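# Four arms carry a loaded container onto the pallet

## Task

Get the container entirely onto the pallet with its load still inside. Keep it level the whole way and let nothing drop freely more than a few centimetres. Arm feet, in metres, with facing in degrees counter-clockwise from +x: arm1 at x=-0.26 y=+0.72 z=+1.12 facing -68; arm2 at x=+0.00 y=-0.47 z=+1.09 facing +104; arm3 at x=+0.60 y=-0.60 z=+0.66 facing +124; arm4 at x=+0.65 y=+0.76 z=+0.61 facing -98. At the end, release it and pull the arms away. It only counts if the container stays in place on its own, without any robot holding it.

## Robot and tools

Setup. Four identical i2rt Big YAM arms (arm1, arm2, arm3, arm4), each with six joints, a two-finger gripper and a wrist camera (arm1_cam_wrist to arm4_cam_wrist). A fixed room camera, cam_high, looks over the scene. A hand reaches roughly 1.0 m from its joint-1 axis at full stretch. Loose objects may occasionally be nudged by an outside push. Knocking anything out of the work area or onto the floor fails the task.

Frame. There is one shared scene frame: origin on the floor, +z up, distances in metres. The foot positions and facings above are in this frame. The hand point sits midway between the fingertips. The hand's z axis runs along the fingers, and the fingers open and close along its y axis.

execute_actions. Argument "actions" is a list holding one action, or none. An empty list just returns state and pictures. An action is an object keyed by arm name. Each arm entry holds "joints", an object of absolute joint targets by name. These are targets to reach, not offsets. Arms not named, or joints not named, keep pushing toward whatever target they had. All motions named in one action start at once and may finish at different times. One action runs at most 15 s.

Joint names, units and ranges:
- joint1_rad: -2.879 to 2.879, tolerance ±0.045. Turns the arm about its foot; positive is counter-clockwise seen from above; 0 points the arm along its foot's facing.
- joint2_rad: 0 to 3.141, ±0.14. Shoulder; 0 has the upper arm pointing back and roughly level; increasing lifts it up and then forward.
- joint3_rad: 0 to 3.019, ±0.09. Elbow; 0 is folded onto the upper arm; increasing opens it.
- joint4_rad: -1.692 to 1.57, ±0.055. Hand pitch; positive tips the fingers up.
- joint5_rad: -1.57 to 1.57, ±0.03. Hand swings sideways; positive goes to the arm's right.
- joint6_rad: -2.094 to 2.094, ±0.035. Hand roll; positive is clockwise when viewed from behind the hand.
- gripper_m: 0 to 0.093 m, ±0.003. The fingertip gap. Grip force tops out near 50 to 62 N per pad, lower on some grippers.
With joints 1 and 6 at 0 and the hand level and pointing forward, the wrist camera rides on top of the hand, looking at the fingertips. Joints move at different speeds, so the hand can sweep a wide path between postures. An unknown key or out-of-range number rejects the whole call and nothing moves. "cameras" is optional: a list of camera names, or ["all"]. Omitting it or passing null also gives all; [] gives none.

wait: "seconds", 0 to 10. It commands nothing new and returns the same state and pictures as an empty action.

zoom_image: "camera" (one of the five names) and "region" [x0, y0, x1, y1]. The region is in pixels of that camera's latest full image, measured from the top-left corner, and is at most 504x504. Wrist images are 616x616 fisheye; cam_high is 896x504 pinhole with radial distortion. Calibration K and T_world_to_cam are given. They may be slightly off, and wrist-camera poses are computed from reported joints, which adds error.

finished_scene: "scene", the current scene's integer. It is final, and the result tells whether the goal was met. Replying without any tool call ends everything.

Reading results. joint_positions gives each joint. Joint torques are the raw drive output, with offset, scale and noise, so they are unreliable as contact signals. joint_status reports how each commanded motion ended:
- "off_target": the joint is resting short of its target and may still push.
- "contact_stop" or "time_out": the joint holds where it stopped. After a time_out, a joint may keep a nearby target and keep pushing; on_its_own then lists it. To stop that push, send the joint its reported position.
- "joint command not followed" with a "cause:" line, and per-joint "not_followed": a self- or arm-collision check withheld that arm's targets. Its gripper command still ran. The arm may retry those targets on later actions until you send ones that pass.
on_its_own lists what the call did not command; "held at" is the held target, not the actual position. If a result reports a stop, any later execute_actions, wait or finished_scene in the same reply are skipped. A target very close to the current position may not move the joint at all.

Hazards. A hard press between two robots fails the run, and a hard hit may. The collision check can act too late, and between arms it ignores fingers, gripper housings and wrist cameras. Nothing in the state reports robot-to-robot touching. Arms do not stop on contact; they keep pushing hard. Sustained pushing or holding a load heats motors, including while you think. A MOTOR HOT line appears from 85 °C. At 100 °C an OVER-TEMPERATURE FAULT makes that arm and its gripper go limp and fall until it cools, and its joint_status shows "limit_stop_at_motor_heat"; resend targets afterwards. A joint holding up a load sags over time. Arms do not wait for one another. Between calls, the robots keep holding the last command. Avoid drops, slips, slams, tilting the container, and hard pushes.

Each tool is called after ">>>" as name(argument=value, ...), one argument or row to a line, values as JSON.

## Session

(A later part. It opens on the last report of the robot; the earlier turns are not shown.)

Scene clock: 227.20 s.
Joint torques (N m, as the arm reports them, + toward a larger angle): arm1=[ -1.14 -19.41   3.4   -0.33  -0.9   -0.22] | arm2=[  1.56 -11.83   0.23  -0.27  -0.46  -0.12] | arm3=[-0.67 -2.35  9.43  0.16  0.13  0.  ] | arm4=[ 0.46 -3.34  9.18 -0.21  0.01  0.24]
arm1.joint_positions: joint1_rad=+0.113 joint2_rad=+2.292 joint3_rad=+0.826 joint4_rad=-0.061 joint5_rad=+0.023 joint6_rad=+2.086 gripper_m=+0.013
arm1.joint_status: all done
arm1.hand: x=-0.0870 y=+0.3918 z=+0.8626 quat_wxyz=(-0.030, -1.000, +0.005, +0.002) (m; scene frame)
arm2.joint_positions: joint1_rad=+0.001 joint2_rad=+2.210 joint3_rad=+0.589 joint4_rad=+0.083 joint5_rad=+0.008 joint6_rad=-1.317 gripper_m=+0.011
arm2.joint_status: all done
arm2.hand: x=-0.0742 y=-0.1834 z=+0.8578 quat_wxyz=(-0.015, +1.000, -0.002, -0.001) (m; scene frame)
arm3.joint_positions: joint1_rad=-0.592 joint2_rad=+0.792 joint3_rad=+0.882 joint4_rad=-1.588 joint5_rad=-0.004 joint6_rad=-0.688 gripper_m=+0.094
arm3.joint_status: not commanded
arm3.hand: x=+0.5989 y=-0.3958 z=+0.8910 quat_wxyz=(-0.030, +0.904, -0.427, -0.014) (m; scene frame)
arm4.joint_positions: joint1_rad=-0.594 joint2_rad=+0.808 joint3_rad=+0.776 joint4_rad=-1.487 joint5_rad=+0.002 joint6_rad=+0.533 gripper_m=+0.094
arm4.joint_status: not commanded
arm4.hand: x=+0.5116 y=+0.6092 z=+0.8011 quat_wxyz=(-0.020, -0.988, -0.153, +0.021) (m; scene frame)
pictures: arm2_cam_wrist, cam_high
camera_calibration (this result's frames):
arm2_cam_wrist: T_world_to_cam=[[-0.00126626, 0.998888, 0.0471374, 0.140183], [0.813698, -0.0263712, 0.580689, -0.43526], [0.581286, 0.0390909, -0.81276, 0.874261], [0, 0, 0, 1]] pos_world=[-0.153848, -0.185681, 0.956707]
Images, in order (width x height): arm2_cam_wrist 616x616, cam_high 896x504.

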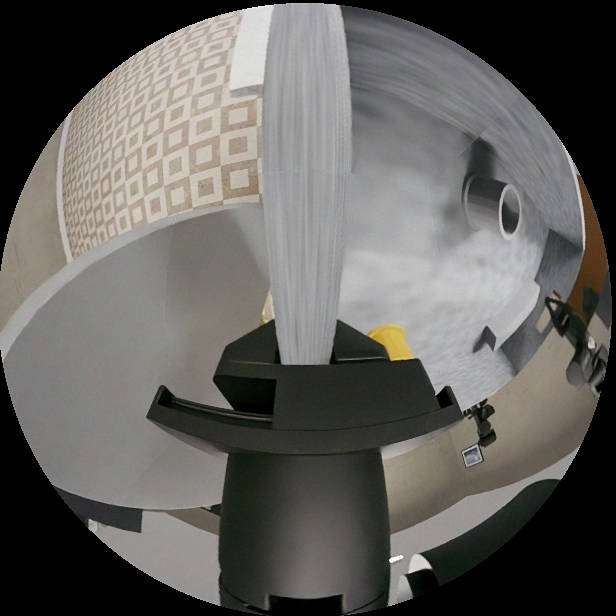

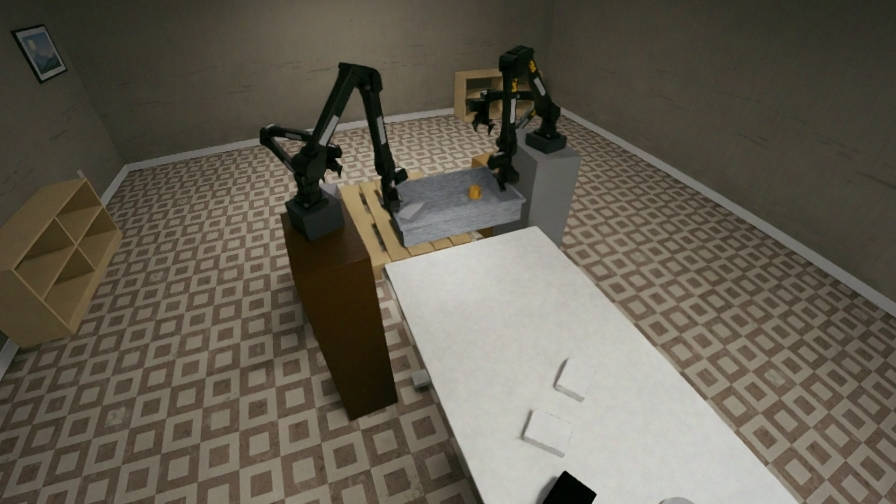

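>>> execute_actions(
  actions=[
    {"arm1":{"joints":{"joint1_rad":0.155,"joint2_rad":2.245,"joint3_rad":0.89,"joint4_rad":-0.11,"joint6_rad":2.07}},"arm2":{"joints":{"joint1_rad":-0.205,"joint3_rad":0.58,"joint4_rad":0.085,"joint6_rad":-1.61}}},
  ],
  cameras=[],
)

>>> execute_actions(
  actions=[
    {"arm1":{"joints":{"joint1_rad":0.21,"joint2_rad":2.25,"joint3_rad":0.93,"joint4_rad":-0.145}},"arm2":{"joints":{"joint1_rad":-0.415,"joint3_rad":0.597,"joint4_rad":0.07,"joint6_rad":-1.88}}},
  ],
  cameras=[],
)

>>> execute_actions(
  actions=[
    {"arm1":{"joints":{"joint2_rad":2.355,"joint3_rad":0.972,"joint4_rad":-0.085}},"arm2":{"joints":{"joint2_rad":2.305,"joint3_rad":0.645,"joint4_rad":0.15}}},
  ],
  cameras=[],
)

>>> execute_actions(
  actions=[
    {"arm1":{"joints":{"joint2_rad":2.455,"joint3_rad":1.02,"joint4_rad":-0.035}},"arm2":{"joints":{"joint2_rad":2.428,"joint3_rad":0.70,"joint4_rad":0.215}}},
  ],
  cameras=[],
)

>>> execute_actions(
  actions=[
    {"arm1":{"joints":{"joint2_rad":2.553,"joint3_rad":1.08,"joint4_rad":0.003}},"arm2":{"joints":{"joint2_rad":2.542,"joint3_rad":0.76,"joint4_rad":0.265}}},
  ],
  cameras=[],
)

>>> execute_actions(
  actions=[
    {"arm1":{"joints":{"joint2_rad":2.65,"joint3_rad":1.145,"joint4_rad":0.03}},"arm2":{"joints":{"joint2_rad":2.65,"joint3_rad":0.828,"joint4_rad":0.305}}},
  ],
  cameras=["cam_high"],
)

Scene clock: 240.83 s.
Joint torques (N m, as the arm reports them, + toward a larger angle): arm1=[ -0.92 -19.09   4.74  -0.54  -0.87  -0.06] | arm2=[  0.86 -12.64  -0.23  -0.35  -0.15  -0.18] | arm3=[-0.84 -2.41  9.4   0.18  0.13  0.  ] | arm4=[ 0.7  -3.72  9.25 -0.16  0.01  0.25]
arm1.joint_positions: joint1_rad=+0.167 joint2_rad=+2.292 joint3_rad=+0.854 joint4_rad=-0.090 joint5_rad=+0.023 joint6_rad=+2.080 gripper_m=+0.013
arm1.joint_status: all done
arm1.hand: x=-0.0643 y=+0.3938 z=+0.8635 quat_wxyz=(-0.029, -0.999, -0.024, +0.002) (m; scene frame)
arm2.joint_positions: joint1_rad=-0.210 joint2_rad=+2.210 joint3_rad=+0.576 joint4_rad=+0.096 joint5_rad=-0.001 joint6_rad=-1.589 gripper_m=+0.011
arm2.joint_status: all done
arm2.hand: x=-0.0148 y=-0.1797 z=+0.8580 quat_wxyz=(-0.015, +0.999, +0.028, -0.001) (m; scene frame)
arm3.joint_positions: joint1_rad=-0.592 joint2_rad=+0.792 joint3_rad=+0.882 joint4_rad=-1.588 joint5_rad=-0.004 joint6_rad=-0.688 gripper_m=+0.094
arm3.joint_status: not commanded
arm3.hand: x=+0.5989 y=-0.3958 z=+0.8910 quat_wxyz=(-0.030, +0.904, -0.427, -0.014) (m; scene frame)
arm4.joint_positions: joint1_rad=-0.594 joint2_rad=+0.808 joint3_rad=+0.776 joint4_rad=-1.487 joint5_rad=+0.002 joint6_rad=+0.533 gripper_m=+0.094
arm4.joint_status: not commanded
arm4.hand: x=+0.5116 y=+0.6092 z=+0.8011 quat_wxyz=(-0.020, -0.988, -0.153, +0.021) (m; scene frame)
pictures: none
No camera images: the call's "cameras" was empty. Leave "cameras" out to get every camera's image.

Scene clock: 241.80 s.
Joint torques (N m, as the arm reports them, + toward a larger angle): arm1=[ -1.07 -19.95   4.65  -0.6   -0.81  -0.04] | arm2=[  1.78 -12.32   0.2   -0.71   0.07  -0.2 ] | arm3=[-0.79 -2.37  9.41  0.17  0.13  0.01] | arm4=[ 0.56 -3.65  9.23 -0.18  0.    0.26]
arm1.joint_positions: joint1_rad=+0.220 joint2_rad=+2.298 joint3_rad=+0.899 joint4_rad=-0.124 joint5_rad=+0.021 joint6_rad=+2.078 gripper_m=+0.013
arm1.joint_status: all done
arm1.hand: x=-0.0366 y=+0.3905 z=+0.8642 quat_wxyz=(-0.031, -0.998, -0.052, -0.001) (m; scene frame)
arm2.joint_positions: joint1_rad=-0.422 joint2_rad=+2.210 joint3_rad=+0.587 joint4_rad=+0.089 joint5_rad=-0.006 joint6_rad=-1.859 gripper_m=+0.011
arm2.joint_status: all done
arm2.hand: x=+0.0460 y=-0.1788 z=+0.8578 quat_wxyz=(-0.017, +0.998, +0.057, +0.001) (m; scene frame)
arm3.joint_positions: joint1_rad=-0.592 joint2_rad=+0.792 joint3_rad=+0.882 joint4_rad=-1.588 joint5_rad=-0.004 joint6_rad=-0.688 gripper_m=+0.094
arm3.joint_status: not commanded
arm3.hand: x=+0.5989 y=-0.3958 z=+0.8910 quat_wxyz=(-0.030, +0.904, -0.427, -0.014) (m; scene frame)
arm4.joint_positions: joint1_rad=-0.594 joint2_rad=+0.808 joint3_rad=+0.776 joint4_rad=-1.487 joint5_rad=+0.002 joint6_rad=+0.533 gripper_m=+0.094
arm4.joint_status: not commanded
arm4.hand: x=+0.5116 y=+0.6092 z=+0.8011 quat_wxyz=(-0.020, -0.988, -0.153, +0.021) (m; scene frame)
pictures: none
No camera images: the call's "cameras" was empty. Leave "cameras" out to get every camera's image.

Scene clock: 242.63 s.
Joint torques (N m, as the arm reports them, + toward a larger angle): arm1=[ -0.43 -20.71   3.14  -0.09  -1.01   0.05] | arm2=[  2.5  -12.45  -0.97   0.16   0.29  -0.12] | arm3=[-0.72 -2.44  9.4   0.17  0.14  0.  ] | arm4=[ 0.59 -3.7   9.2  -0.22  0.01  0.24]
arm1.joint_positions: joint1_rad=+0.220 joint2_rad=+2.411 joint3_rad=+0.950 joint4_rad=-0.078 joint5_rad=+0.026 joint6_rad=+2.075 gripper_m=+0.013
arm1.joint_status: all done
arm1.hand: x=-0.0389 y=+0.3916 z=+0.8249 quat_wxyz=(-0.026, -0.998, -0.054, +0.006) (m; scene frame)
arm2.joint_positions: joint1_rad=-0.422 joint2_rad=+2.339 joint3_rad=+0.642 joint4_rad=+0.154 joint5_rad=-0.012 joint6_rad=-1.861 gripper_m=+0.011
arm2.joint_status: all done
arm2.hand: x=+0.0452 y=-0.1776 z=+0.8218 quat_wxyz=(-0.013, +0.998, +0.058, -0.003) (m; scene frame)
arm3.joint_positions: joint1_rad=-0.592 joint2_rad=+0.792 joint3_rad=+0.882 joint4_rad=-1.588 joint5_rad=-0.004 joint6_rad=-0.688 gripper_m=+0.094
arm3.joint_status: not commanded
arm3.hand: x=+0.5989 y=-0.3958 z=+0.8910 quat_wxyz=(-0.030, +0.904, -0.427, -0.014) (m; scene frame)
arm4.joint_positions: joint1_rad=-0.594 joint2_rad=+0.808 joint3_rad=+0.776 joint4_rad=-1.487 joint5_rad=+0.002 joint6_rad=+0.533 gripper_m=+0.094
arm4.joint_status: not commanded
arm4.hand: x=+0.5116 y=+0.6092 z=+0.8011 quat_wxyz=(-0.020, -0.988, -0.153, +0.021) (m; scene frame)
pictures: none
No camera images: the call's "cameras" was empty. Leave "cameras" out to get every camera's image.

Scene clock: 243.47 s.
Joint torques (N m, as the arm reports them, + toward a larger angle): arm1=[ -0.61 -21.79   2.31   0.04  -0.97   0.02] | arm2=[  1.23 -12.84  -1.7   -0.1    0.31  -0.15] | arm3=[-0.77 -2.34  9.44  0.18  0.13  0.01] | arm4=[ 0.52 -3.58  9.22 -0.16  0.03  0.25]
arm1.joint_positions: joint1_rad=+0.220 joint2_rad=+2.514 joint3_rad=+1.003 joint4_rad=-0.029 joint5_rad=+0.025 joint6_rad=+2.074 gripper_m=+0.013
arm1.joint_status: all done
arm1.hand: x=-0.0389 y=+0.3912 z=+0.7888 quat_wxyz=(-0.025, -0.998, -0.054, +0.005) (m; scene frame)
arm2.joint_positions: joint1_rad=-0.422 joint2_rad=+2.463 joint3_rad=+0.701 joint4_rad=+0.219 joint5_rad=-0.011 joint6_rad=-1.862 gripper_m=+0.011
arm2.joint_status: all done
arm2.hand: x=+0.0454 y=-0.1771 z=+0.7855 quat_wxyz=(-0.013, +0.998, +0.058, -0.003) (m; scene frame)
arm3.joint_positions: joint1_rad=-0.592 joint2_rad=+0.792 joint3_rad=+0.882 joint4_rad=-1.588 joint5_rad=-0.004 joint6_rad=-0.688 gripper_m=+0.094
arm3.joint_status: not commanded
arm3.hand: x=+0.5989 y=-0.3958 z=+0.8910 quat_wxyz=(-0.030, +0.904, -0.427, -0.014) (m; scene frame)
arm4.joint_positions: joint1_rad=-0.594 joint2_rad=+0.808 joint3_rad=+0.776 joint4_rad=-1.487 joint5_rad=+0.002 joint6_rad=+0.533 gripper_m=+0.094
arm4.joint_status: not commanded
arm4.hand: x=+0.5116 y=+0.6092 z=+0.8011 quat_wxyz=(-0.020, -0.988, -0.153, +0.021) (m; scene frame)
pictures: none
No camera images: the call's "cameras" was empty. Leave "cameras" out to get every camera's image.

Scene clock: 244.30 s.
Joint torques (N m, as the arm reports them, + toward a larger angle): arm1=[ -2.   -21.77   1.63  -0.01  -0.98   0.02] | arm2=[  1.25 -12.89  -2.47  -0.08   0.26  -0.15] | arm3=[-0.76 -2.37  9.4   0.16  0.14  0.  ] | arm4=[ 0.66 -3.6   9.19 -0.22  0.01  0.26]
arm1.joint_positions: joint1_rad=+0.220 joint2_rad=+2.614 joint3_rad=+1.068 joint4_rad=+0.009 joint5_rad=+0.025 joint6_rad=+2.074 gripper_m=+0.013
arm1.joint_status: all done
arm1.hand: x=-0.0384 y=+0.3896 z=+0.7525 quat_wxyz=(-0.026, -0.998, -0.054, +0.005) (m; scene frame)
arm2.joint_positions: joint1_rad=-0.422 joint2_rad=+2.578 joint3_rad=+0.763 joint4_rad=+0.270 joint5_rad=-0.010 joint6_rad=-1.862 gripper_m=+0.011
arm2.joint_status: all done
arm2.hand: x=+0.0453 y=-0.1783 z=+0.7500 quat_wxyz=(-0.012, +0.998, +0.059, -0.002) (m; scene frame)
arm3.joint_positions: joint1_rad=-0.592 joint2_rad=+0.792 joint3_rad=+0.882 joint4_rad=-1.588 joint5_rad=-0.004 joint6_rad=-0.688 gripper_m=+0.094
arm3.joint_status: not commanded
arm3.hand: x=+0.5989 y=-0.3958 z=+0.8910 quat_wxyz=(-0.030, +0.904, -0.427, -0.014) (m; scene frame)
arm4.joint_positions: joint1_rad=-0.594 joint2_rad=+0.808 joint3_rad=+0.776 joint4_rad=-1.487 joint5_rad=+0.002 joint6_rad=+0.533 gripper_m=+0.094
arm4.joint_status: not commanded
arm4.hand: x=+0.5116 y=+0.6092 z=+0.8011 quat_wxyz=(-0.020, -0.988, -0.153, +0.021) (m; scene frame)
pictures: none
No camera images: the call's "cameras" was empty. Leave "cameras" out to get every camera's image.

Scene clock: 245.17 s.
Joint torques (N m, as the arm reports them, + toward a larger angle): arm1=[ -1.58 -22.14   1.09   0.02  -0.98  -0.05] | arm2=[  1.41 -14.17  -3.23   0.16   0.29  -0.11] | arm3=[-0.77 -2.37  9.43  0.18  0.13  0.  ] | arm4=[ 0.35 -3.67  9.23 -0.19  0.01  0.25]
arm1.joint_positions: joint1_rad=+0.220 joint2_rad=+2.711 joint3_rad=+1.137 joint4_rad=+0.036 joint5_rad=+0.025 joint6_rad=+2.074 gripper_m=+0.013
arm1.joint_status: all done
arm1.hand: x=-0.0381 y=+0.3886 z=+0.7168 quat_wxyz=(-0.026, -0.998, -0.054, +0.005) (m; scene frame)
arm2.joint_positions: joint1_rad=-0.422 joint2_rad=+2.687 joint3_rad=+0.834 joint4_rad=+0.309 joint5_rad=-0.010 joint6_rad=-1.862 gripper_m=+0.011
arm2.joint_status: all done
arm2.hand: x=+0.0454 y=-0.1786 z=+0.7142 quat_wxyz=(-0.013, +0.998, +0.059, -0.002) (m; scene frame)
arm3.joint_positions: joint1_rad=-0.592 joint2_rad=+0.792 joint3_rad=+0.882 joint4_rad=-1.588 joint5_rad=-0.004 joint6_rad=-0.688 gripper_m=+0.094
arm3.joint_status: not commanded
arm3.hand: x=+0.5989 y=-0.3958 z=+0.8910 quat_wxyz=(-0.030, +0.904, -0.427, -0.014) (m; scene frame)
arm4.joint_positions: joint1_rad=-0.594 joint2_rad=+0.808 joint3_rad=+0.776 joint4_rad=-1.487 joint5_rad=+0.002 joint6_rad=+0.533 gripper_m=+0.094
arm4.joint_status: not commanded
arm4.hand: x=+0.5116 y=+0.6092 z=+0.8011 quat_wxyz=(-0.020, -0.988, -0.153, +0.021) (m; scene frame)
pictures: cam_high
Images, in order (width x height): cam_high 896x504.

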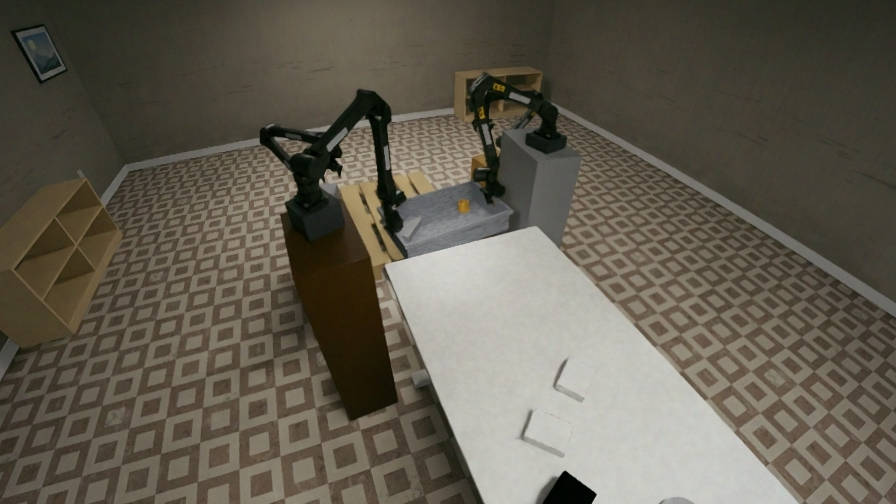

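>>> execute_actions(
  actions=[
    {"arm4":{"joints":{"joint1_rad":-0.836,"joint2_rad":1.5,"joint3_rad":2.04,"joint4_rad":-1.69,"joint6_rad":0.47,"gripper_m":0.07}},"arm3":{"joints":{"joint1_rad":0.143,"joint2_rad":1.45,"joint3_rad":1.78,"joint4_rad":-1.6,"joint6_rad":-0.96,"gripper_m":0.07}}},
  ],
  cameras=[],
)

>>> execute_actions(
  actions=[
    {"arm4":{"joints":{"joint2_rad":1.97}},"arm3":{"joints":{"joint2_rad":1.88}}},
  ],
  cameras=[],
)

>>> execute_actions(
  actions=[
    {"arm4":{"joints":{"joint4_rad":-1.58}},"arm3":{"joints":{"joint4_rad":-1.42}}},
  ],
  cameras=["arm3_cam_wrist","arm4_cam_wrist"],
)

Scene clock: 260.53 s.
Joint torques (N m, as the arm reports them, + toward a larger angle): arm1=[ -1.08 -22.35   0.88  -0.03  -0.97  -0.01] | arm2=[  0.88 -14.02  -2.94  -0.07   0.22  -0.17] | arm3=[ -0.56 -14.15  11.07   0.79  -0.07   0.02] | arm4=[  1.16 -12.47   9.84   0.5   -0.01  -0.07]
arm1.joint_positions: joint1_rad=+0.220 joint2_rad=+2.711 joint3_rad=+1.137 joint4_rad=+0.036 joint5_rad=+0.025 joint6_rad=+2.074 gripper_m=+0.013
arm1.joint_status: not commanded
arm1.hand: x=-0.0381 y=+0.3886 z=+0.7168 quat_wxyz=(-0.026, -0.998, -0.054, +0.005) (m; scene frame)
arm2.joint_positions: joint1_rad=-0.422 joint2_rad=+2.687 joint3_rad=+0.834 joint4_rad=+0.309 joint5_rad=-0.010 joint6_rad=-1.862 gripper_m=+0.011
arm2.joint_status: not commanded
arm2.hand: x=+0.0454 y=-0.1786 z=+0.7142 quat_wxyz=(-0.013, +0.998, +0.059, -0.002) (m; scene frame)
arm3.joint_positions: joint1_rad=+0.148 joint2_rad=+1.446 joint3_rad=+1.735 joint4_rad=-1.595 joint5_rad=+0.000 joint6_rad=-0.948 gripper_m=+0.070
arm3.joint_status: all done
arm3.hand: x=+0.2799 y=-0.2486 z=+1.0380 quat_wxyz=(-0.099, +0.990, +0.059, -0.081) (m; scene frame)
arm4.joint_positions: joint1_rad=-0.837 joint2_rad=+1.490 joint3_rad=+2.002 joint4_rad=-1.680 joint5_rad=+0.002 joint6_rad=+0.487 gripper_m=+0.070
arm4.joint_status: all done
arm4.hand: x=+0.2440 y=+0.4886 z=+1.0830 quat_wxyz=(-0.107, -0.978, -0.054, +0.172) (m; scene frame)
pictures: none
No camera images: the call's "cameras" was empty. Leave "cameras" out to get every camera's image.

Scene clock: 262.13 s.
Joint torques (N m, as the arm reports them, + toward a larger angle): arm1=[ -1.01 -22.36   0.91  -0.03  -0.98  -0.01] | arm2=[  0.99 -14.02  -3.11   0.01   0.22  -0.12] | arm3=[ -0.55 -21.13   9.37  -0.04  -0.07  -0.01] | arm4=[  1.34 -20.91   8.72  -0.35   0.    -0.04]
arm1.joint_positions: joint1_rad=+0.220 joint2_rad=+2.711 joint3_rad=+1.137 joint4_rad=+0.036 joint5_rad=+0.025 joint6_rad=+2.074 gripper_m=+0.013
arm1.joint_status: not commanded
arm1.hand: x=-0.0381 y=+0.3886 z=+0.7168 quat_wxyz=(-0.026, -0.998, -0.054, +0.005) (m; scene frame)
arm2.joint_positions: joint1_rad=-0.422 joint2_rad=+2.687 joint3_rad=+0.834 joint4_rad=+0.309 joint5_rad=-0.010 joint6_rad=-1.862 gripper_m=+0.011
arm2.joint_status: not commanded
arm2.hand: x=+0.0454 y=-0.1786 z=+0.7142 quat_wxyz=(-0.013, +0.998, +0.059, -0.002) (m; scene frame)
arm3.joint_positions: joint1_rad=+0.148 joint2_rad=+1.876 joint3_rad=+1.757 joint4_rad=-1.595 joint5_rad=+0.000 joint6_rad=-0.948 gripper_m=+0.070
arm3.joint_status: all done
arm3.hand: x=+0.2323 y=-0.1966 z=+0.8335 quat_wxyz=(+0.059, +0.995, +0.059, +0.048) (m; scene frame)
arm4.joint_positions: joint1_rad=-0.837 joint2_rad=+1.965 joint3_rad=+2.020 joint4_rad=-1.680 joint5_rad=+0.002 joint6_rad=+0.486 gripper_m=+0.070
arm4.joint_status: all done
arm4.hand: x=+0.1534 y=+0.4248 z=+0.8387 quat_wxyz=(+0.011, -0.998, -0.056, -0.023) (m; scene frame)
pictures: none
No camera images: the call's "cameras" was empty. Leave "cameras" out to get every camera's image.

Scene clock: 263.00 s.
Joint torques (N m, as the arm reports them, + toward a larger angle): arm1=[ -1.03 -22.5    0.92  -0.03  -0.98   0.  ] | arm2=[  1.11 -13.79  -3.03   0.07   0.22  -0.17] | arm3=[ -0.55 -21.19   9.58   0.95  -0.08   0.  ] | arm4=[  1.33 -20.96   8.87   0.77   0.    -0.06]
arm1.joint_positions: joint1_rad=+0.220 joint2_rad=+2.711 joint3_rad=+1.137 joint4_rad=+0.036 joint5_rad=+0.025 joint6_rad=+2.074 gripper_m=+0.013
arm1.joint_status: not commanded
arm1.hand: x=-0.0381 y=+0.3886 z=+0.7168 quat_wxyz=(-0.026, -0.998, -0.054, +0.005) (m; scene frame)
arm2.joint_positions: joint1_rad=-0.422 joint2_rad=+2.687 joint3_rad=+0.834 joint4_rad=+0.309 joint5_rad=-0.010 joint6_rad=-1.862 gripper_m=+0.011
arm2.joint_status: not commanded
arm2.hand: x=+0.0454 y=-0.1786 z=+0.7142 quat_wxyz=(-0.013, +0.998, +0.059, -0.002) (m; scene frame)
arm3.joint_positions: joint1_rad=+0.148 joint2_rad=+1.876 joint3_rad=+1.757 joint4_rad=-1.433 joint5_rad=+0.000 joint6_rad=-0.948 gripper_m=+0.070
arm3.joint_status: all done
arm3.hand: x=+0.2055 y=-0.1673 z=+0.8307 quat_wxyz=(-0.004, +0.998, +0.059, -0.003) (m; scene frame)
arm4.joint_positions: joint1_rad=-0.837 joint2_rad=+1.965 joint3_rad=+2.020 joint4_rad=-1.595 joint5_rad=+0.002 joint6_rad=+0.486 gripper_m=+0.070
arm4.joint_status: all done
arm4.hand: x=+0.1361 y=+0.4131 z=+0.8386 quat_wxyz=(-0.011, -0.998, -0.056, +0.014) (m; scene frame)
pictures: arm3_cam_wrist, arm4_cam_wrist
camera_calibration (this result's frames):
arm3_cam_wrist: T_world_to_cam=[[-0.114066, 0.993473, 0.00104555, 0.191879], [0.808703, 0.0922401, 0.580939, -0.627382], [0.577051, 0.0671109, -0.813946, 0.693722], [0, 0, 0, 1]] pos_world=[0.12894, -0.179313, 0.928923]
arm4_cam_wrist: T_world_to_cam=[[-0.116884, 0.992852, -0.024136, -0.376056], [0.820971, 0.110268, 0.560221, -0.623987], [0.558878, 0.0456659, -0.827991, 0.720434], [0, 0, 0, 1]] pos_world=[0.0656846, 0.409275, 0.937007]
Images, in order (width x height): arm3_cam_wrist 616x616, arm4_cam_wrist 616x616.

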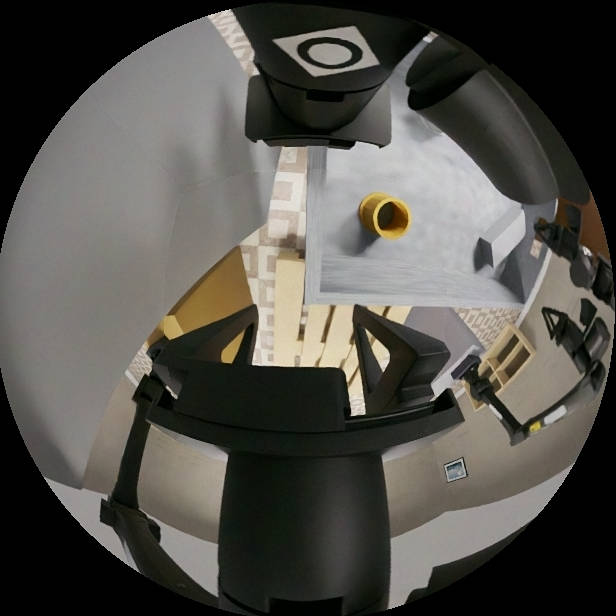

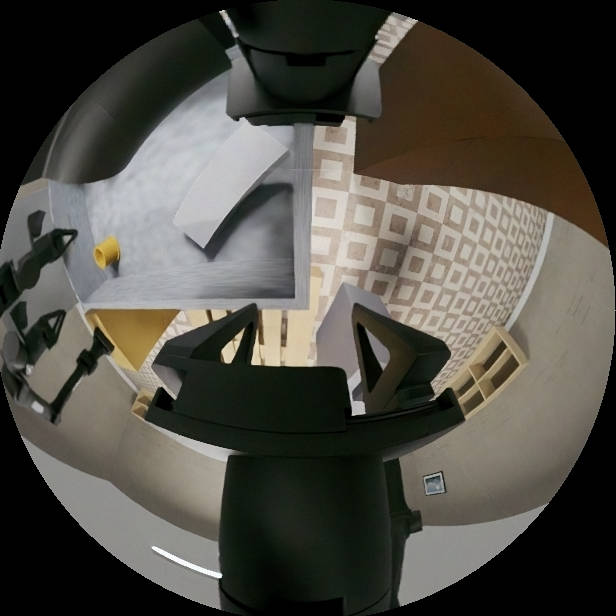

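>>> execute_actions(
  actions=[
    {"arm4":{"joints":{"joint2_rad":2.015,"joint3_rad":1.985,"joint4_rad":-1.53}},"arm3":{"joints":{"joint1_rad":0.153,"joint2_rad":1.96,"joint3_rad":1.795,"joint4_rad":-1.37,"joint6_rad":-0.925}}},
  ],
  cameras=[],
)

>>> execute_actions(
  actions=[
    {"arm4":{"joints":{"joint2_rad":2.03,"joint3_rad":1.91,"joint4_rad":-1.43}},"arm3":{"joints":{"joint2_rad":1.99,"joint3_rad":1.73,"joint4_rad":-1.28}}},
  ],
  cameras=[],
)

>>> execute_actions(
  actions=[
    {"arm4":{"joints":{"joint2_rad":2.045,"joint3_rad":1.835,"joint4_rad":-1.34}},"arm3":{"joints":{"joint2_rad":2.017,"joint3_rad":1.672,"joint4_rad":-1.192}}},
  ],
  cameras=["arm3_cam_wrist","arm4_cam_wrist"],
)

Scene clock: 274.67 s.
Joint torques (N m, as the arm reports them, + toward a larger angle): arm1=[ -0.89 -22.66   0.98   0.06  -1.     0.  ] | arm2=[  1.98 -13.29  -3.13  -0.15   0.22  -0.14] | arm3=[  0.27 -21.53  10.49   0.91  -0.11   0.32] | arm4=[  1.24 -21.89   7.15   0.7    0.    -0.05]
arm1.joint_positions: joint1_rad=+0.220 joint2_rad=+2.711 joint3_rad=+1.137 joint4_rad=+0.036 joint5_rad=+0.025 joint6_rad=+2.074 gripper_m=+0.013
arm1.joint_status: not commanded
arm1.hand: x=-0.0381 y=+0.3886 z=+0.7168 quat_wxyz=(-0.026, -0.998, -0.054, +0.005) (m; scene frame)
arm2.joint_positions: joint1_rad=-0.421 joint2_rad=+2.687 joint3_rad=+0.834 joint4_rad=+0.309 joint5_rad=-0.010 joint6_rad=-1.861 gripper_m=+0.011
arm2.joint_status: not commanded
arm2.hand: x=+0.0450 y=-0.1785 z=+0.7142 quat_wxyz=(-0.013, +0.998, +0.059, -0.002) (m; scene frame)
arm3.joint_positions: joint1_rad=+0.147 joint2_rad=+1.948 joint3_rad=+1.757 joint4_rad=-1.383 joint5_rad=+0.001 joint6_rad=-0.939 gripper_m=+0.070
arm3.joint_status: all done
arm3.hand: x=+0.1963 y=-0.1564 z=+0.7900 quat_wxyz=(+0.004, +0.999, +0.054, +0.004) (m; scene frame)
arm4.joint_positions: joint1_rad=-0.837 joint2_rad=+2.017 joint3_rad=+1.986 joint4_rad=-1.545 joint5_rad=+0.002 joint6_rad=+0.486 gripper_m=+0.070
arm4.joint_status: all done
arm4.hand: x=+0.1294 y=+0.4081 z=+0.7947 quat_wxyz=(-0.002, -0.998, -0.056, -0.001) (m; scene frame)
pictures: none
No camera images: the call's "cameras" was empty. Leave "cameras" out to get every camera's image.

Scene clock: 275.43 s.
Joint torques (N m, as the arm reports them, + toward a larger angle): arm1=[ -1.13 -22.25   0.97  -0.06  -0.98  -0.01] | arm2=[ -0.53 -13.5   -3.03   0.04   0.22  -0.24] | arm3=[  0.28 -19.02   7.23   1.57  -0.09   0.36] | arm4=[  1.39 -21.91   7.06   0.7    0.01  -0.06]
arm1.joint_positions: joint1_rad=+0.220 joint2_rad=+2.711 joint3_rad=+1.137 joint4_rad=+0.036 joint5_rad=+0.025 joint6_rad=+2.075 gripper_m=+0.013
arm1.joint_status: not commanded
arm1.hand: x=-0.0383 y=+0.3888 z=+0.7168 quat_wxyz=(-0.026, -0.998, -0.054, +0.005) (m; scene frame)
arm2.joint_positions: joint1_rad=-0.413 joint2_rad=+2.687 joint3_rad=+0.834 joint4_rad=+0.309 joint5_rad=-0.009 joint6_rad=-1.851 gripper_m=+0.011
arm2.joint_status: not commanded
arm2.hand: x=+0.0428 y=-0.1782 z=+0.7142 quat_wxyz=(-0.013, +0.998, +0.057, -0.002) (m; scene frame)
arm3.joint_positions: joint1_rad=+0.147 joint2_rad=+1.949 joint3_rad=+1.740 joint4_rad=-1.308 joint5_rad=+0.001 joint6_rad=-0.941 gripper_m=+0.070
arm3.joint_status: all done
arm3.hand: x=+0.1880 y=-0.1467 z=+0.7832 quat_wxyz=(-0.018, +0.998, +0.055, -0.014) (m; scene frame)
arm4.joint_positions: joint1_rad=-0.837 joint2_rad=+2.027 joint3_rad=+1.912 joint4_rad=-1.445 joint5_rad=+0.002 joint6_rad=+0.486 gripper_m=+0.070
arm4.joint_status: all done
arm4.hand: x=+0.1253 y=+0.4050 z=+0.7602 quat_wxyz=(-0.006, -0.998, -0.056, +0.006) (m; scene frame)
pictures: none
No camera images: the call's "cameras" was empty. Leave "cameras" out to get every camera's image.

Scene clock: 276.27 s.
Joint torques (N m, as the arm reports them, + toward a larger angle): arm1=[ -1.21 -22.33   0.95  -0.05  -0.99  -0.01] | arm2=[  0.45 -13.55  -3.26  -0.01   0.26  -0.24] | arm3=[  0.21 -22.12   7.36   1.02  -0.03   0.33] | arm4=[  1.13 -21.8    6.9    0.72   0.    -0.06]
arm1.joint_positions: joint1_rad=+0.220 joint2_rad=+2.711 joint3_rad=+1.137 joint4_rad=+0.036 joint5_rad=+0.025 joint6_rad=+2.075 gripper_m=+0.013
arm1.joint_status: not commanded
arm1.hand: x=-0.0383 y=+0.3888 z=+0.7168 quat_wxyz=(-0.026, -0.998, -0.054, +0.005) (m; scene frame)
arm2.joint_positions: joint1_rad=-0.416 joint2_rad=+2.687 joint3_rad=+0.834 joint4_rad=+0.309 joint5_rad=-0.009 joint6_rad=-1.853 gripper_m=+0.011
arm2.joint_status: not commanded
arm2.hand: x=+0.0435 y=-0.1783 z=+0.7142 quat_wxyz=(-0.013, +0.998, +0.057, -0.002) (m; scene frame)
arm3.joint_positions: joint1_rad=+0.146 joint2_rad=+2.005 joint3_rad=+1.676 joint4_rad=-1.205 joint5_rad=-0.001 joint6_rad=-0.937 gripper_m=+0.070
arm3.joint_status: all done
arm3.hand: x=+0.1875 y=-0.1457 z=+0.7266 quat_wxyz=(-0.011, +0.999, +0.053, -0.009) (m; scene frame)
arm4.joint_positions: joint1_rad=-0.837 joint2_rad=+2.043 joint3_rad=+1.837 joint4_rad=-1.355 joint5_rad=+0.002 joint6_rad=+0.486 gripper_m=+0.070
arm4.joint_status: all done
arm4.hand: x=+0.1261 y=+0.4053 z=+0.7226 quat_wxyz=(-0.006, -0.998, -0.056, +0.005) (m; scene frame)
pictures: arm3_cam_wrist, arm4_cam_wrist
camera_calibration (this result's frames):
arm3_cam_wrist: T_world_to_cam=[[-0.100696, 0.994802, 0.0151627, 0.155908], [0.817023, 0.073985, 0.571839, -0.551982], [0.567745, 0.0699703, -0.820226, 0.624663], [0, 0, 0, 1]] pos_world=[0.112032, -0.157967, 0.825646]
arm4_cam_wrist: T_world_to_cam=[[-0.1167, 0.993055, -0.0149599, -0.379032], [0.811653, 0.104042, 0.5748, -0.556815], [0.572365, 0.0549372, -0.818157, 0.617814], [0, 0, 0, 1]] pos_world=[0.0540921, 0.400391, 0.819856]
Images, in order (width x height): arm3_cam_wrist 616x616, arm4_cam_wrist 616x616.

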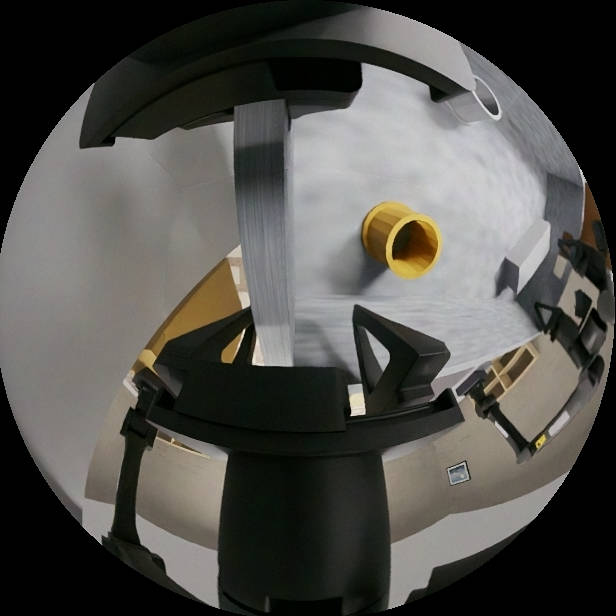

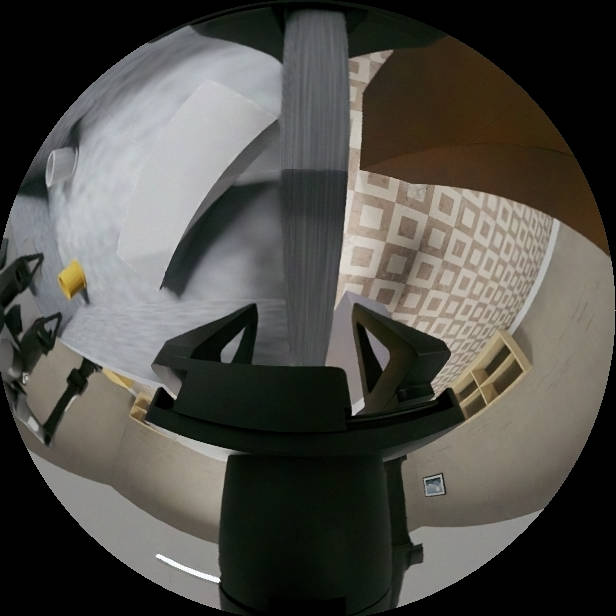

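>>> execute_actions(
  actions=[
    {"arm4":{"joints":{"gripper_m":0}},"arm3":{"joints":{"joint3_rad":1.645,"gripper_m":0}}},
  ],
  cameras=[],
)

>>> execute_actions(
  actions=[
    {"arm4":{"joints":{"joint2_rad":2.105,"joint3_rad":1.81}},"arm3":{"joints":{"joint2_rad":1.935,"joint3_rad":1.705}},"arm1":{"joints":{"joint2_rad":2.61}},"arm2":{"joints":{"joint2_rad":2.69,"joint3_rad":0.84}}},
  ],
  cameras=[],
)

>>> execute_actions(
  actions=[
    {"arm2":{"joints":{"gripper_m":0.045}}},
  ],
  cameras=[],
)

Scene clock: 283.13 s.
Joint torques (N m, as the arm reports them, + toward a larger angle): arm1=[ -0.86 -22.41   1.34  -0.1   -1.18   0.03] | arm2=[  0.31 -14.28  -3.33   0.07   0.39  -0.21] | arm3=[ -0.41 -21.42   7.27   1.1   -0.03   0.18] | arm4=[  1.79 -21.94   7.19   0.53   0.54   0.02]
arm1.joint_positions: joint1_rad=+0.218 joint2_rad=+2.711 joint3_rad=+1.132 joint4_rad=+0.036 joint5_rad=+0.031 joint6_rad=+2.070 gripper_m=+0.013
arm1.joint_status: not commanded
arm1.hand: x=-0.0418 y=+0.3902 z=+0.7169 quat_wxyz=(-0.025, -0.998, -0.055, +0.009) (m; scene frame)
arm2.joint_positions: joint1_rad=-0.415 joint2_rad=+2.689 joint3_rad=+0.838 joint4_rad=+0.310 joint5_rad=-0.015 joint6_rad=-1.857 gripper_m=+0.011
arm2.joint_status: not commanded
arm2.hand: x=+0.0427 y=-0.1765 z=+0.7131 quat_wxyz=(-0.015, +0.998, +0.060, -0.004) (m; scene frame)
arm3.joint_positions: joint1_rad=+0.158 joint2_rad=+2.003 joint3_rad=+1.649 joint4_rad=-1.210 joint5_rad=-0.001 joint6_rad=-0.927 gripper_m=+0.014
arm3.joint_status: gripper_m off_target (ended at +0.014, target +0.000); the others done
arm3.hand: x=+0.1899 y=-0.1590 z=+0.7180 quat_wxyz=(+0.001, +0.999, +0.054, +0.000) (m; scene frame)
arm4.joint_positions: joint1_rad=-0.847 joint2_rad=+2.043 joint3_rad=+1.835 joint4_rad=-1.350 joint5_rad=-0.015 joint6_rad=+0.479 gripper_m=+0.014
arm4.joint_status: gripper_m off_target (ended at +0.014, target +0.000)
arm4.hand: x=+0.1239 y=+0.4078 z=+0.7216 quat_wxyz=(-0.014, -0.998, -0.054, +0.002) (m; scene frame)
pictures: none
No camera images: the call's "cameras" was empty. Leave "cameras" out to get every camera's image.

Scene clock: 283.73 s.
Joint torques (N m, as the arm reports them, + toward a larger angle): arm1=[ -0.7  -26.03   1.35  -0.07  -1.16   0.04] | arm2=[  0.19 -10.43  -2.46   0.04   0.38  -0.12] | arm3=[ -0.43 -28.59  11.45   1.06  -0.04   0.19] | arm4=[  2.08 -17.15   5.51   0.52   0.55   0.01]
arm1.joint_positions: joint1_rad=+0.218 joint2_rad=+2.711 joint3_rad=+1.132 joint4_rad=+0.036 joint5_rad=+0.030 joint6_rad=+2.070 gripper_m=+0.013
arm1.joint_status: all done
arm1.hand: x=-0.0415 y=+0.3903 z=+0.7168 quat_wxyz=(-0.025, -0.998, -0.055, +0.008) (m; scene frame)
arm2.joint_positions: joint1_rad=-0.415 joint2_rad=+2.692 joint3_rad=+0.840 joint4_rad=+0.311 joint5_rad=-0.013 joint6_rad=-1.857 gripper_m=+0.011
arm2.joint_status: all done
arm2.hand: x=+0.0431 y=-0.1767 z=+0.7123 quat_wxyz=(-0.014, +0.998, +0.060, -0.003) (m; scene frame)
arm3.joint_positions: joint1_rad=+0.158 joint2_rad=+1.999 joint3_rad=+1.649 joint4_rad=-1.209 joint5_rad=-0.001 joint6_rad=-0.927 gripper_m=+0.014
arm3.joint_status: all done
arm3.hand: x=+0.1895 y=-0.1585 z=+0.7204 quat_wxyz=(-0.001, +0.999, +0.054, -0.002) (m; scene frame)
arm4.joint_positions: joint1_rad=-0.847 joint2_rad=+2.043 joint3_rad=+1.832 joint4_rad=-1.349 joint5_rad=-0.015 joint6_rad=+0.479 gripper_m=+0.014
arm4.joint_status: all done
arm4.hand: x=+0.1245 y=+0.4082 z=+0.7205 quat_wxyz=(-0.014, -0.998, -0.054, +0.001) (m; scene frame)
pictures: none
No camera images: the call's "cameras" was empty. Leave "cameras" out to get every camera's image.

Scene clock: 284.33 s.
Joint torques (N m, as the arm reports them, + toward a larger angle): arm1=[ -0.14 -26.07   1.37  -0.08  -1.06   0.04] | arm2=[  0.63 -11.06  -2.4    0.03  -0.04  -0.08] | arm3=[ -0.49 -28.77  11.42   0.98  -0.06   0.16] | arm4=[  1.97 -16.93   5.57   0.5    0.55   0.01]
arm1.joint_positions: joint1_rad=+0.216 joint2_rad=+2.711 joint3_rad=+1.133 joint4_rad=+0.036 joint5_rad=+0.027 joint6_rad=+2.069 gripper_m=+0.013
arm1.joint_status: not commanded
arm1.hand: x=-0.0413 y=+0.3899 z=+0.7168 quat_wxyz=(-0.024, -0.998, -0.055, +0.007) (m; scene frame)
arm2.joint_positions: joint1_rad=-0.415 joint2_rad=+2.692 joint3_rad=+0.840 joint4_rad=+0.311 joint5_rad=-0.003 joint6_rad=-1.870 gripper_m=+0.045
arm2.joint_status: all done
arm2.hand: x=+0.0447 y=-0.1770 z=+0.7122 quat_wxyz=(-0.013, +0.998, +0.066, +0.002) (m; scene frame)
arm3.joint_positions: joint1_rad=+0.158 joint2_rad=+2.000 joint3_rad=+1.649 joint4_rad=-1.206 joint5_rad=+0.000 joint6_rad=-0.926 gripper_m=+0.014
arm3.joint_status: not commanded
arm3.hand: x=+0.1890 y=-0.1581 z=+0.7198 quat_wxyz=(-0.002, +0.999, +0.053, -0.002) (m; scene frame)
arm4.joint_positions: joint1_rad=-0.846 joint2_rad=+2.043 joint3_rad=+1.832 joint4_rad=-1.349 joint5_rad=-0.015 joint6_rad=+0.479 gripper_m=+0.014
arm4.joint_status: not commanded
arm4.hand: x=+0.1246 y=+0.4080 z=+0.7205 quat_wxyz=(-0.014, -0.998, -0.055, +0.001) (m; scene frame)
pictures: none
No camera images: the call's "cameras" was empty. Leave "cameras" out to get every camera's image.

>>> execute_actions(
  actions=[
    {"arm2":{"joints":{"joint1_rad":-0.13,"joint3_rad":0.805,"joint4_rad":0.345,"joint6_rad":-1.565}}},
  ],
  cameras=[],
)

>>> execute_actions(
  actions=[
    {"arm2":{"joints":{"joint1_rad":0.148,"joint3_rad":0.84,"joint4_rad":0.305,"joint6_rad":-1.285}}},
  ],
  cameras=["arm2_cam_wrist"],
)

>>> execute_actions(
  actions=[
    {"arm2":{"joints":{"gripper_m":0}}},
  ],
  cameras=[],
)

Scene clock: 291.17 s.
Joint torques (N m, as the arm reports them, + toward a larger angle): arm1=[ -0.72 -26.07   1.25  -0.06  -1.04   0.04] | arm2=[ -0.26 -11.82  -4.22   0.64  -0.1    0.19] | arm3=[ -0.53 -28.79  11.44   0.96  -0.06   0.16] | arm4=[  2.02 -16.84   5.51   0.5    0.58   0.01]
arm1.joint_positions: joint1_rad=+0.216 joint2_rad=+2.711 joint3_rad=+1.133 joint4_rad=+0.036 joint5_rad=+0.027 joint6_rad=+2.069 gripper_m=+0.013
arm1.joint_status: not commanded
arm1.hand: x=-0.0413 y=+0.3899 z=+0.7168 quat_wxyz=(-0.024, -0.998, -0.055, +0.007) (m; scene frame)
arm2.joint_positions: joint1_rad=-0.124 joint2_rad=+2.692 joint3_rad=+0.825 joint4_rad=+0.336 joint5_rad=-0.001 joint6_rad=-1.575 gripper_m=+0.045
arm2.joint_status: all done
arm2.hand: x=-0.0398 y=-0.1780 z=+0.7140 quat_wxyz=(-0.018, +0.998, +0.064, -0.002) (m; scene frame)
arm3.joint_positions: joint1_rad=+0.158 joint2_rad=+2.000 joint3_rad=+1.649 joint4_rad=-1.206 joint5_rad=+0.000 joint6_rad=-0.925 gripper_m=+0.014
arm3.joint_status: not commanded
arm3.hand: x=+0.1890 y=-0.1581 z=+0.7198 quat_wxyz=(-0.002, +0.999, +0.053, -0.002) (m; scene frame)
arm4.joint_positions: joint1_rad=-0.846 joint2_rad=+2.043 joint3_rad=+1.832 joint4_rad=-1.349 joint5_rad=-0.015 joint6_rad=+0.479 gripper_m=+0.014
arm4.joint_status: not commanded
arm4.hand: x=+0.1246 y=+0.4080 z=+0.7205 quat_wxyz=(-0.014, -0.998, -0.055, +0.001) (m; scene frame)
pictures: none
No camera images: the call's "cameras" was empty. Leave "cameras" out to get every camera's image.

Scene clock: 292.40 s.
Joint torques (N m, as the arm reports them, + toward a larger angle): arm1=[ -0.54 -26.32   1.27  -0.05  -1.04   0.04] | arm2=[  1.01 -11.12  -2.25   0.04  -0.31   0.15] | arm3=[ -0.93 -28.62  11.43   0.77  -0.14   0.04] | arm4=[  1.8  -17.2    5.55   0.4    0.63   0.  ]
arm1.joint_positions: joint1_rad=+0.215 joint2_rad=+2.711 joint3_rad=+1.133 joint4_rad=+0.036 joint5_rad=+0.027 joint6_rad=+2.070 gripper_m=+0.013
arm1.joint_status: not commanded
arm1.hand: x=-0.0416 y=+0.3897 z=+0.7168 quat_wxyz=(-0.024, -0.998, -0.054, +0.007) (m; scene frame)
arm2.joint_positions: joint1_rad=+0.147 joint2_rad=+2.692 joint3_rad=+0.837 joint4_rad=+0.312 joint5_rad=+0.003 joint6_rad=-1.295 gripper_m=+0.045
arm2.joint_status: all done
arm2.hand: x=-0.1155 y=-0.1967 z=+0.7127 quat_wxyz=(-0.012, +0.998, +0.060, -0.003) (m; scene frame)
arm3.joint_positions: joint1_rad=+0.164 joint2_rad=+2.000 joint3_rad=+1.649 joint4_rad=-1.201 joint5_rad=+0.002 joint6_rad=-0.916 gripper_m=+0.014
arm3.joint_status: not commanded
arm3.hand: x=+0.1858 y=-0.1594 z=+0.7198 quat_wxyz=(-0.004, +0.999, +0.051, -0.003) (m; scene frame)
arm4.joint_positions: joint1_rad=-0.845 joint2_rad=+2.043 joint3_rad=+1.832 joint4_rad=-1.346 joint5_rad=-0.017 joint6_rad=+0.481 gripper_m=+0.014
arm4.joint_status: not commanded
arm4.hand: x=+0.1246 y=+0.4068 z=+0.7205 quat_wxyz=(-0.015, -0.998, -0.054, +0.002) (m; scene frame)
pictures: arm2_cam_wrist
camera_calibration (this result's frames):
arm2_cam_wrist: T_world_to_cam=[[-0.124781, 0.991359, 0.0404608, 0.149275], [0.812542, 0.0787014, 0.577565, -0.295036], [0.56939, 0.104945, -0.815341, 0.794271], [0, 0, 0, 1]] pos_world=[-0.193894, -0.20812, 0.811964]
Images, in order (width x height): arm2_cam_wrist 616x616.

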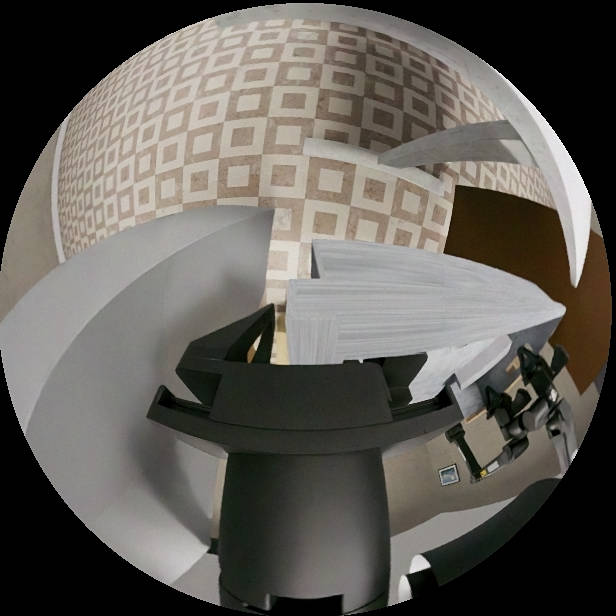

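Scene clock: 293.00 s.
Joint torques (N m, as the arm reports them, + toward a larger angle): arm1=[ -0.84 -26.32   1.24   0.07  -0.94   0.05] | arm2=[  0.59 -11.06  -2.4   -0.29  -0.44   0.15] | arm3=[ -1.18 -28.85  11.44   0.78  -0.19   0.05] | arm4=[  1.75 -17.03   5.52   0.35   0.6    0.  ]
arm1.joint_positions: joint1_rad=+0.215 joint2_rad=+2.711 joint3_rad=+1.133 joint4_rad=+0.036 joint5_rad=+0.024 joint6_rad=+2.070 gripper_m=+0.013
arm1.joint_status: not commanded
arm1.hand: x=-0.0414 y=+0.3896 z=+0.7168 quat_wxyz=(-0.024, -0.998, -0.053, +0.006) (m; scene frame)
arm2.joint_positions: joint1_rad=+0.147 joint2_rad=+2.690 joint3_rad=+0.839 joint4_rad=+0.318 joint5_rad=+0.008 joint6_rad=-1.288 gripper_m=+0.011
arm2.joint_status: gripper_m off_target (ended at +0.011, target +0.000)
arm2.hand: x=-0.1164 y=-0.1927 z=+0.7130 quat_wxyz=(-0.017, +0.998, +0.056, -0.003) (m; scene frame)
arm3.joint_positions: joint1_rad=+0.164 joint2_rad=+2.000 joint3_rad=+1.649 joint4_rad=-1.200 joint5_rad=+0.003 joint6_rad=-0.916 gripper_m=+0.014
arm3.joint_status: not commanded
arm3.hand: x=+0.1858 y=-0.1592 z=+0.7198 quat_wxyz=(-0.005, +0.999, +0.051, -0.003) (m; scene frame)
arm4.joint_positions: joint1_rad=-0.846 joint2_rad=+2.043 joint3_rad=+1.832 joint4_rad=-1.346 joint5_rad=-0.017 joint6_rad=+0.481 gripper_m=+0.014
arm4.joint_status: not commanded
arm4.hand: x=+0.1243 y=+0.4072 z=+0.7205 quat_wxyz=(-0.015, -0.998, -0.054, +0.002) (m; scene frame)
pictures: none
No camera images: the call's "cameras" was empty. Leave "cameras" out to get every camera's image.

>>> execute_actions(
  actions=[
    {"arm4":{"joints":{"joint1_rad":-0.846,"joint2_rad":1.947,"joint3_rad":1.90}},"arm3":{"joints":{"joint1_rad":0.16,"joint2_rad":2.005,"joint3_rad":1.665}},"arm1":{"joints":{"joint2_rad":2.70}},"arm2":{"joints":{"joint2_rad":2.65,"joint3_rad":0.83}}},
  ],
  cameras=[],
)

>>> execute_actions(
  actions=[
    {"arm1":{"joints":{"gripper_m":0.055}}},
  ],
  cameras=[],
)

>>> execute_actions(
  actions=[
    {"arm3":{"joints":{"gripper_m":0.055}}},
  ],
  cameras=["arm3_cam_wrist","arm1_cam_wrist"],
)

Scene clock: 305.90 s.
Joint torques (N m, as the arm reports them, + toward a larger angle): arm1=[ -0.51 -18.13   1.19  -0.07  -0.97   0.03] | arm2=[  1.17 -13.84  -3.13  -0.48  -0.35   0.06] | arm3=[ -0.44 -22.99   8.71   0.65  -0.18   0.04] | arm4=[  1.27 -29.52  12.23   0.23   0.61  -0.01]
arm1.joint_positions: joint1_rad=+0.215 joint2_rad=+2.717 joint3_rad=+1.133 joint4_rad=+0.036 joint5_rad=+0.025 joint6_rad=+2.070 gripper_m=+0.013
arm1.joint_status: all done
arm1.hand: x=-0.0432 y=+0.3920 z=+0.7147 quat_wxyz=(-0.022, -0.998, -0.053, +0.008) (m; scene frame)
arm2.joint_positions: joint1_rad=+0.147 joint2_rad=+2.686 joint3_rad=+0.838 joint4_rad=+0.317 joint5_rad=+0.005 joint6_rad=-1.288 gripper_m=+0.011
arm2.joint_status: all done
arm2.hand: x=-0.1172 y=-0.1918 z=+0.7141 quat_wxyz=(-0.018, +0.998, +0.056, -0.005) (m; scene frame)
arm3.joint_positions: joint1_rad=+0.164 joint2_rad=+2.004 joint3_rad=+1.648 joint4_rad=-1.199 joint5_rad=+0.003 joint6_rad=-0.916 gripper_m=+0.014
arm3.joint_status: all done
arm3.hand: x=+0.1858 y=-0.1592 z=+0.7174 quat_wxyz=(-0.004, +0.999, +0.051, -0.002) (m; scene frame)
arm4.joint_positions: joint1_rad=-0.847 joint2_rad=+2.037 joint3_rad=+1.832 joint4_rad=-1.342 joint5_rad=-0.017 joint6_rad=+0.481 gripper_m=+0.014
arm4.joint_status: all done
arm4.hand: x=+0.1229 y=+0.4072 z=+0.7239 quat_wxyz=(-0.017, -0.998, -0.053, +0.006) (m; scene frame)
pictures: none
No camera images: the call's "cameras" was empty. Leave "cameras" out to get every camera's image.

Scene clock: 306.50 s.
Joint torques (N m, as the arm reports them, + toward a larger angle): arm1=[ -0.31 -18.08   0.66  -0.02  -0.18   0.03] | arm2=[  1.27 -14.79  -2.89  -0.28  -0.36   0.09] | arm3=[ -0.4  -23.07   8.72   0.69  -0.19   0.03] | arm4=[  1.14 -29.69  12.25   0.19   0.62  -0.02]
arm1.joint_positions: joint1_rad=+0.214 joint2_rad=+2.717 joint3_rad=+1.140 joint4_rad=+0.036 joint5_rad=+0.004 joint6_rad=+2.070 gripper_m=+0.055
arm1.joint_status: all done
arm1.hand: x=-0.0379 y=+0.3902 z=+0.7148 quat_wxyz=(-0.019, -0.998, -0.053, -0.003) (m; scene frame)
arm2.joint_positions: joint1_rad=+0.147 joint2_rad=+2.685 joint3_rad=+0.838 joint4_rad=+0.316 joint5_rad=+0.006 joint6_rad=-1.289 gripper_m=+0.011
arm2.joint_status: not commanded
arm2.hand: x=-0.1173 y=-0.1914 z=+0.7144 quat_wxyz=(-0.018, +0.998, +0.056, -0.004) (m; scene frame)
arm3.joint_positions: joint1_rad=+0.164 joint2_rad=+2.004 joint3_rad=+1.648 joint4_rad=-1.198 joint5_rad=+0.003 joint6_rad=-0.915 gripper_m=+0.014
arm3.joint_status: not commanded
arm3.hand: x=+0.1857 y=-0.1589 z=+0.7174 quat_wxyz=(-0.004, +0.999, +0.051, -0.002) (m; scene frame)
arm4.joint_positions: joint1_rad=-0.848 joint2_rad=+2.037 joint3_rad=+1.832 joint4_rad=-1.341 joint5_rad=-0.017 joint6_rad=+0.481 gripper_m=+0.014
arm4.joint_status: not commanded
arm4.hand: x=+0.1224 y=+0.4076 z=+0.7239 quat_wxyz=(-0.018, -0.998, -0.053, +0.007) (m; scene frame)
pictures: none
No camera images: the call's "cameras" was empty. Leave "cameras" out to get every camera's image.

Scene clock: 307.10 s.
Joint torques (N m, as the arm reports them, + toward a larger angle): arm1=[ -0.61 -18.23   0.72  -0.04  -0.18   0.03] | arm2=[  0.86 -13.68  -3.09  -0.04  -0.28   0.11] | arm3=[ -0.52 -22.91   8.71   0.69  -0.18   0.03] | arm4=[  1.36 -29.52  12.28   0.23   0.61  -0.02]
arm1.joint_positions: joint1_rad=+0.214 joint2_rad=+2.717 joint3_rad=+1.140 joint4_rad=+0.036 joint5_rad=+0.004 joint6_rad=+2.070 gripper_m=+0.055
arm1.joint_status: not commanded
arm1.hand: x=-0.0379 y=+0.3902 z=+0.7148 quat_wxyz=(-0.019, -0.998, -0.053, -0.003) (m; scene frame)
arm2.joint_positions: joint1_rad=+0.147 joint2_rad=+2.685 joint3_rad=+0.838 joint4_rad=+0.316 joint5_rad=+0.003 joint6_rad=-1.288 gripper_m=+0.011
arm2.joint_status: not commanded
arm2.hand: x=-0.1177 y=-0.1916 z=+0.7144 quat_wxyz=(-0.018, +0.998, +0.056, -0.006) (m; scene frame)
arm3.joint_positions: joint1_rad=+0.164 joint2_rad=+2.004 joint3_rad=+1.648 joint4_rad=-1.198 joint5_rad=+0.003 joint6_rad=-0.916 gripper_m=+0.055
arm3.joint_status: all done
arm3.hand: x=+0.1856 y=-0.1590 z=+0.7174 quat_wxyz=(-0.004, +0.999, +0.051, -0.002) (m; scene frame)
arm4.joint_positions: joint1_rad=-0.848 joint2_rad=+2.037 joint3_rad=+1.832 joint4_rad=-1.340 joint5_rad=-0.017 joint6_rad=+0.481 gripper_m=+0.014
arm4.joint_status: not commanded
arm4.hand: x=+0.1222 y=+0.4075 z=+0.7239 quat_wxyz=(-0.018, -0.998, -0.053, +0.007) (m; scene frame)
pictures: arm1_cam_wrist, arm3_cam_wrist
camera_calibration (this result's frames):
arm1_cam_wrist: T_world_to_cam=[[-0.10646, 0.993184, -0.0474516, -0.353082], [0.795395, 0.113702, 0.595331, -0.435678], [0.596668, 0.0256359, -0.802078, 0.71072], [0, 0, 0, 1]] pos_world=[-0.115117, 0.381993, 0.812671]
arm3_cam_wrist: T_world_to_cam=[[-0.0969734, 0.995285, 0.00179063, 0.178085], [0.808933, 0.0777681, 0.582735, -0.549961], [0.579849, 0.0579583, -0.81266, 0.609521], [0, 0, 0, 1]] pos_world=[0.108721, -0.169803, 0.815496]
Images, in order (width x height): arm1_cam_wrist 616x616, arm3_cam_wrist 616x616.

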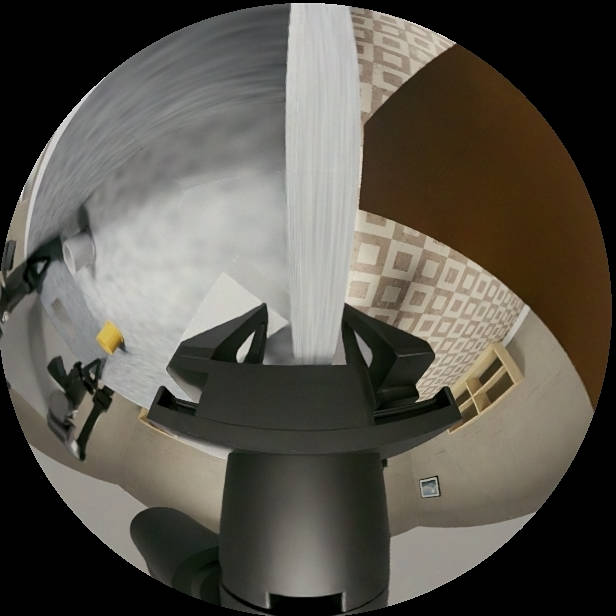

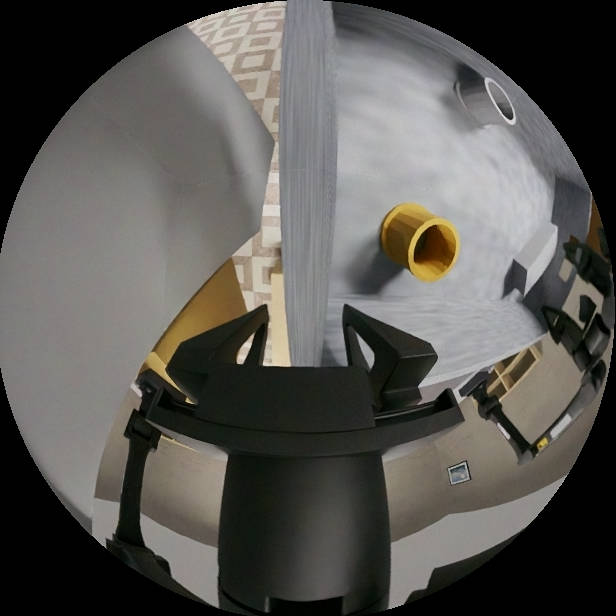

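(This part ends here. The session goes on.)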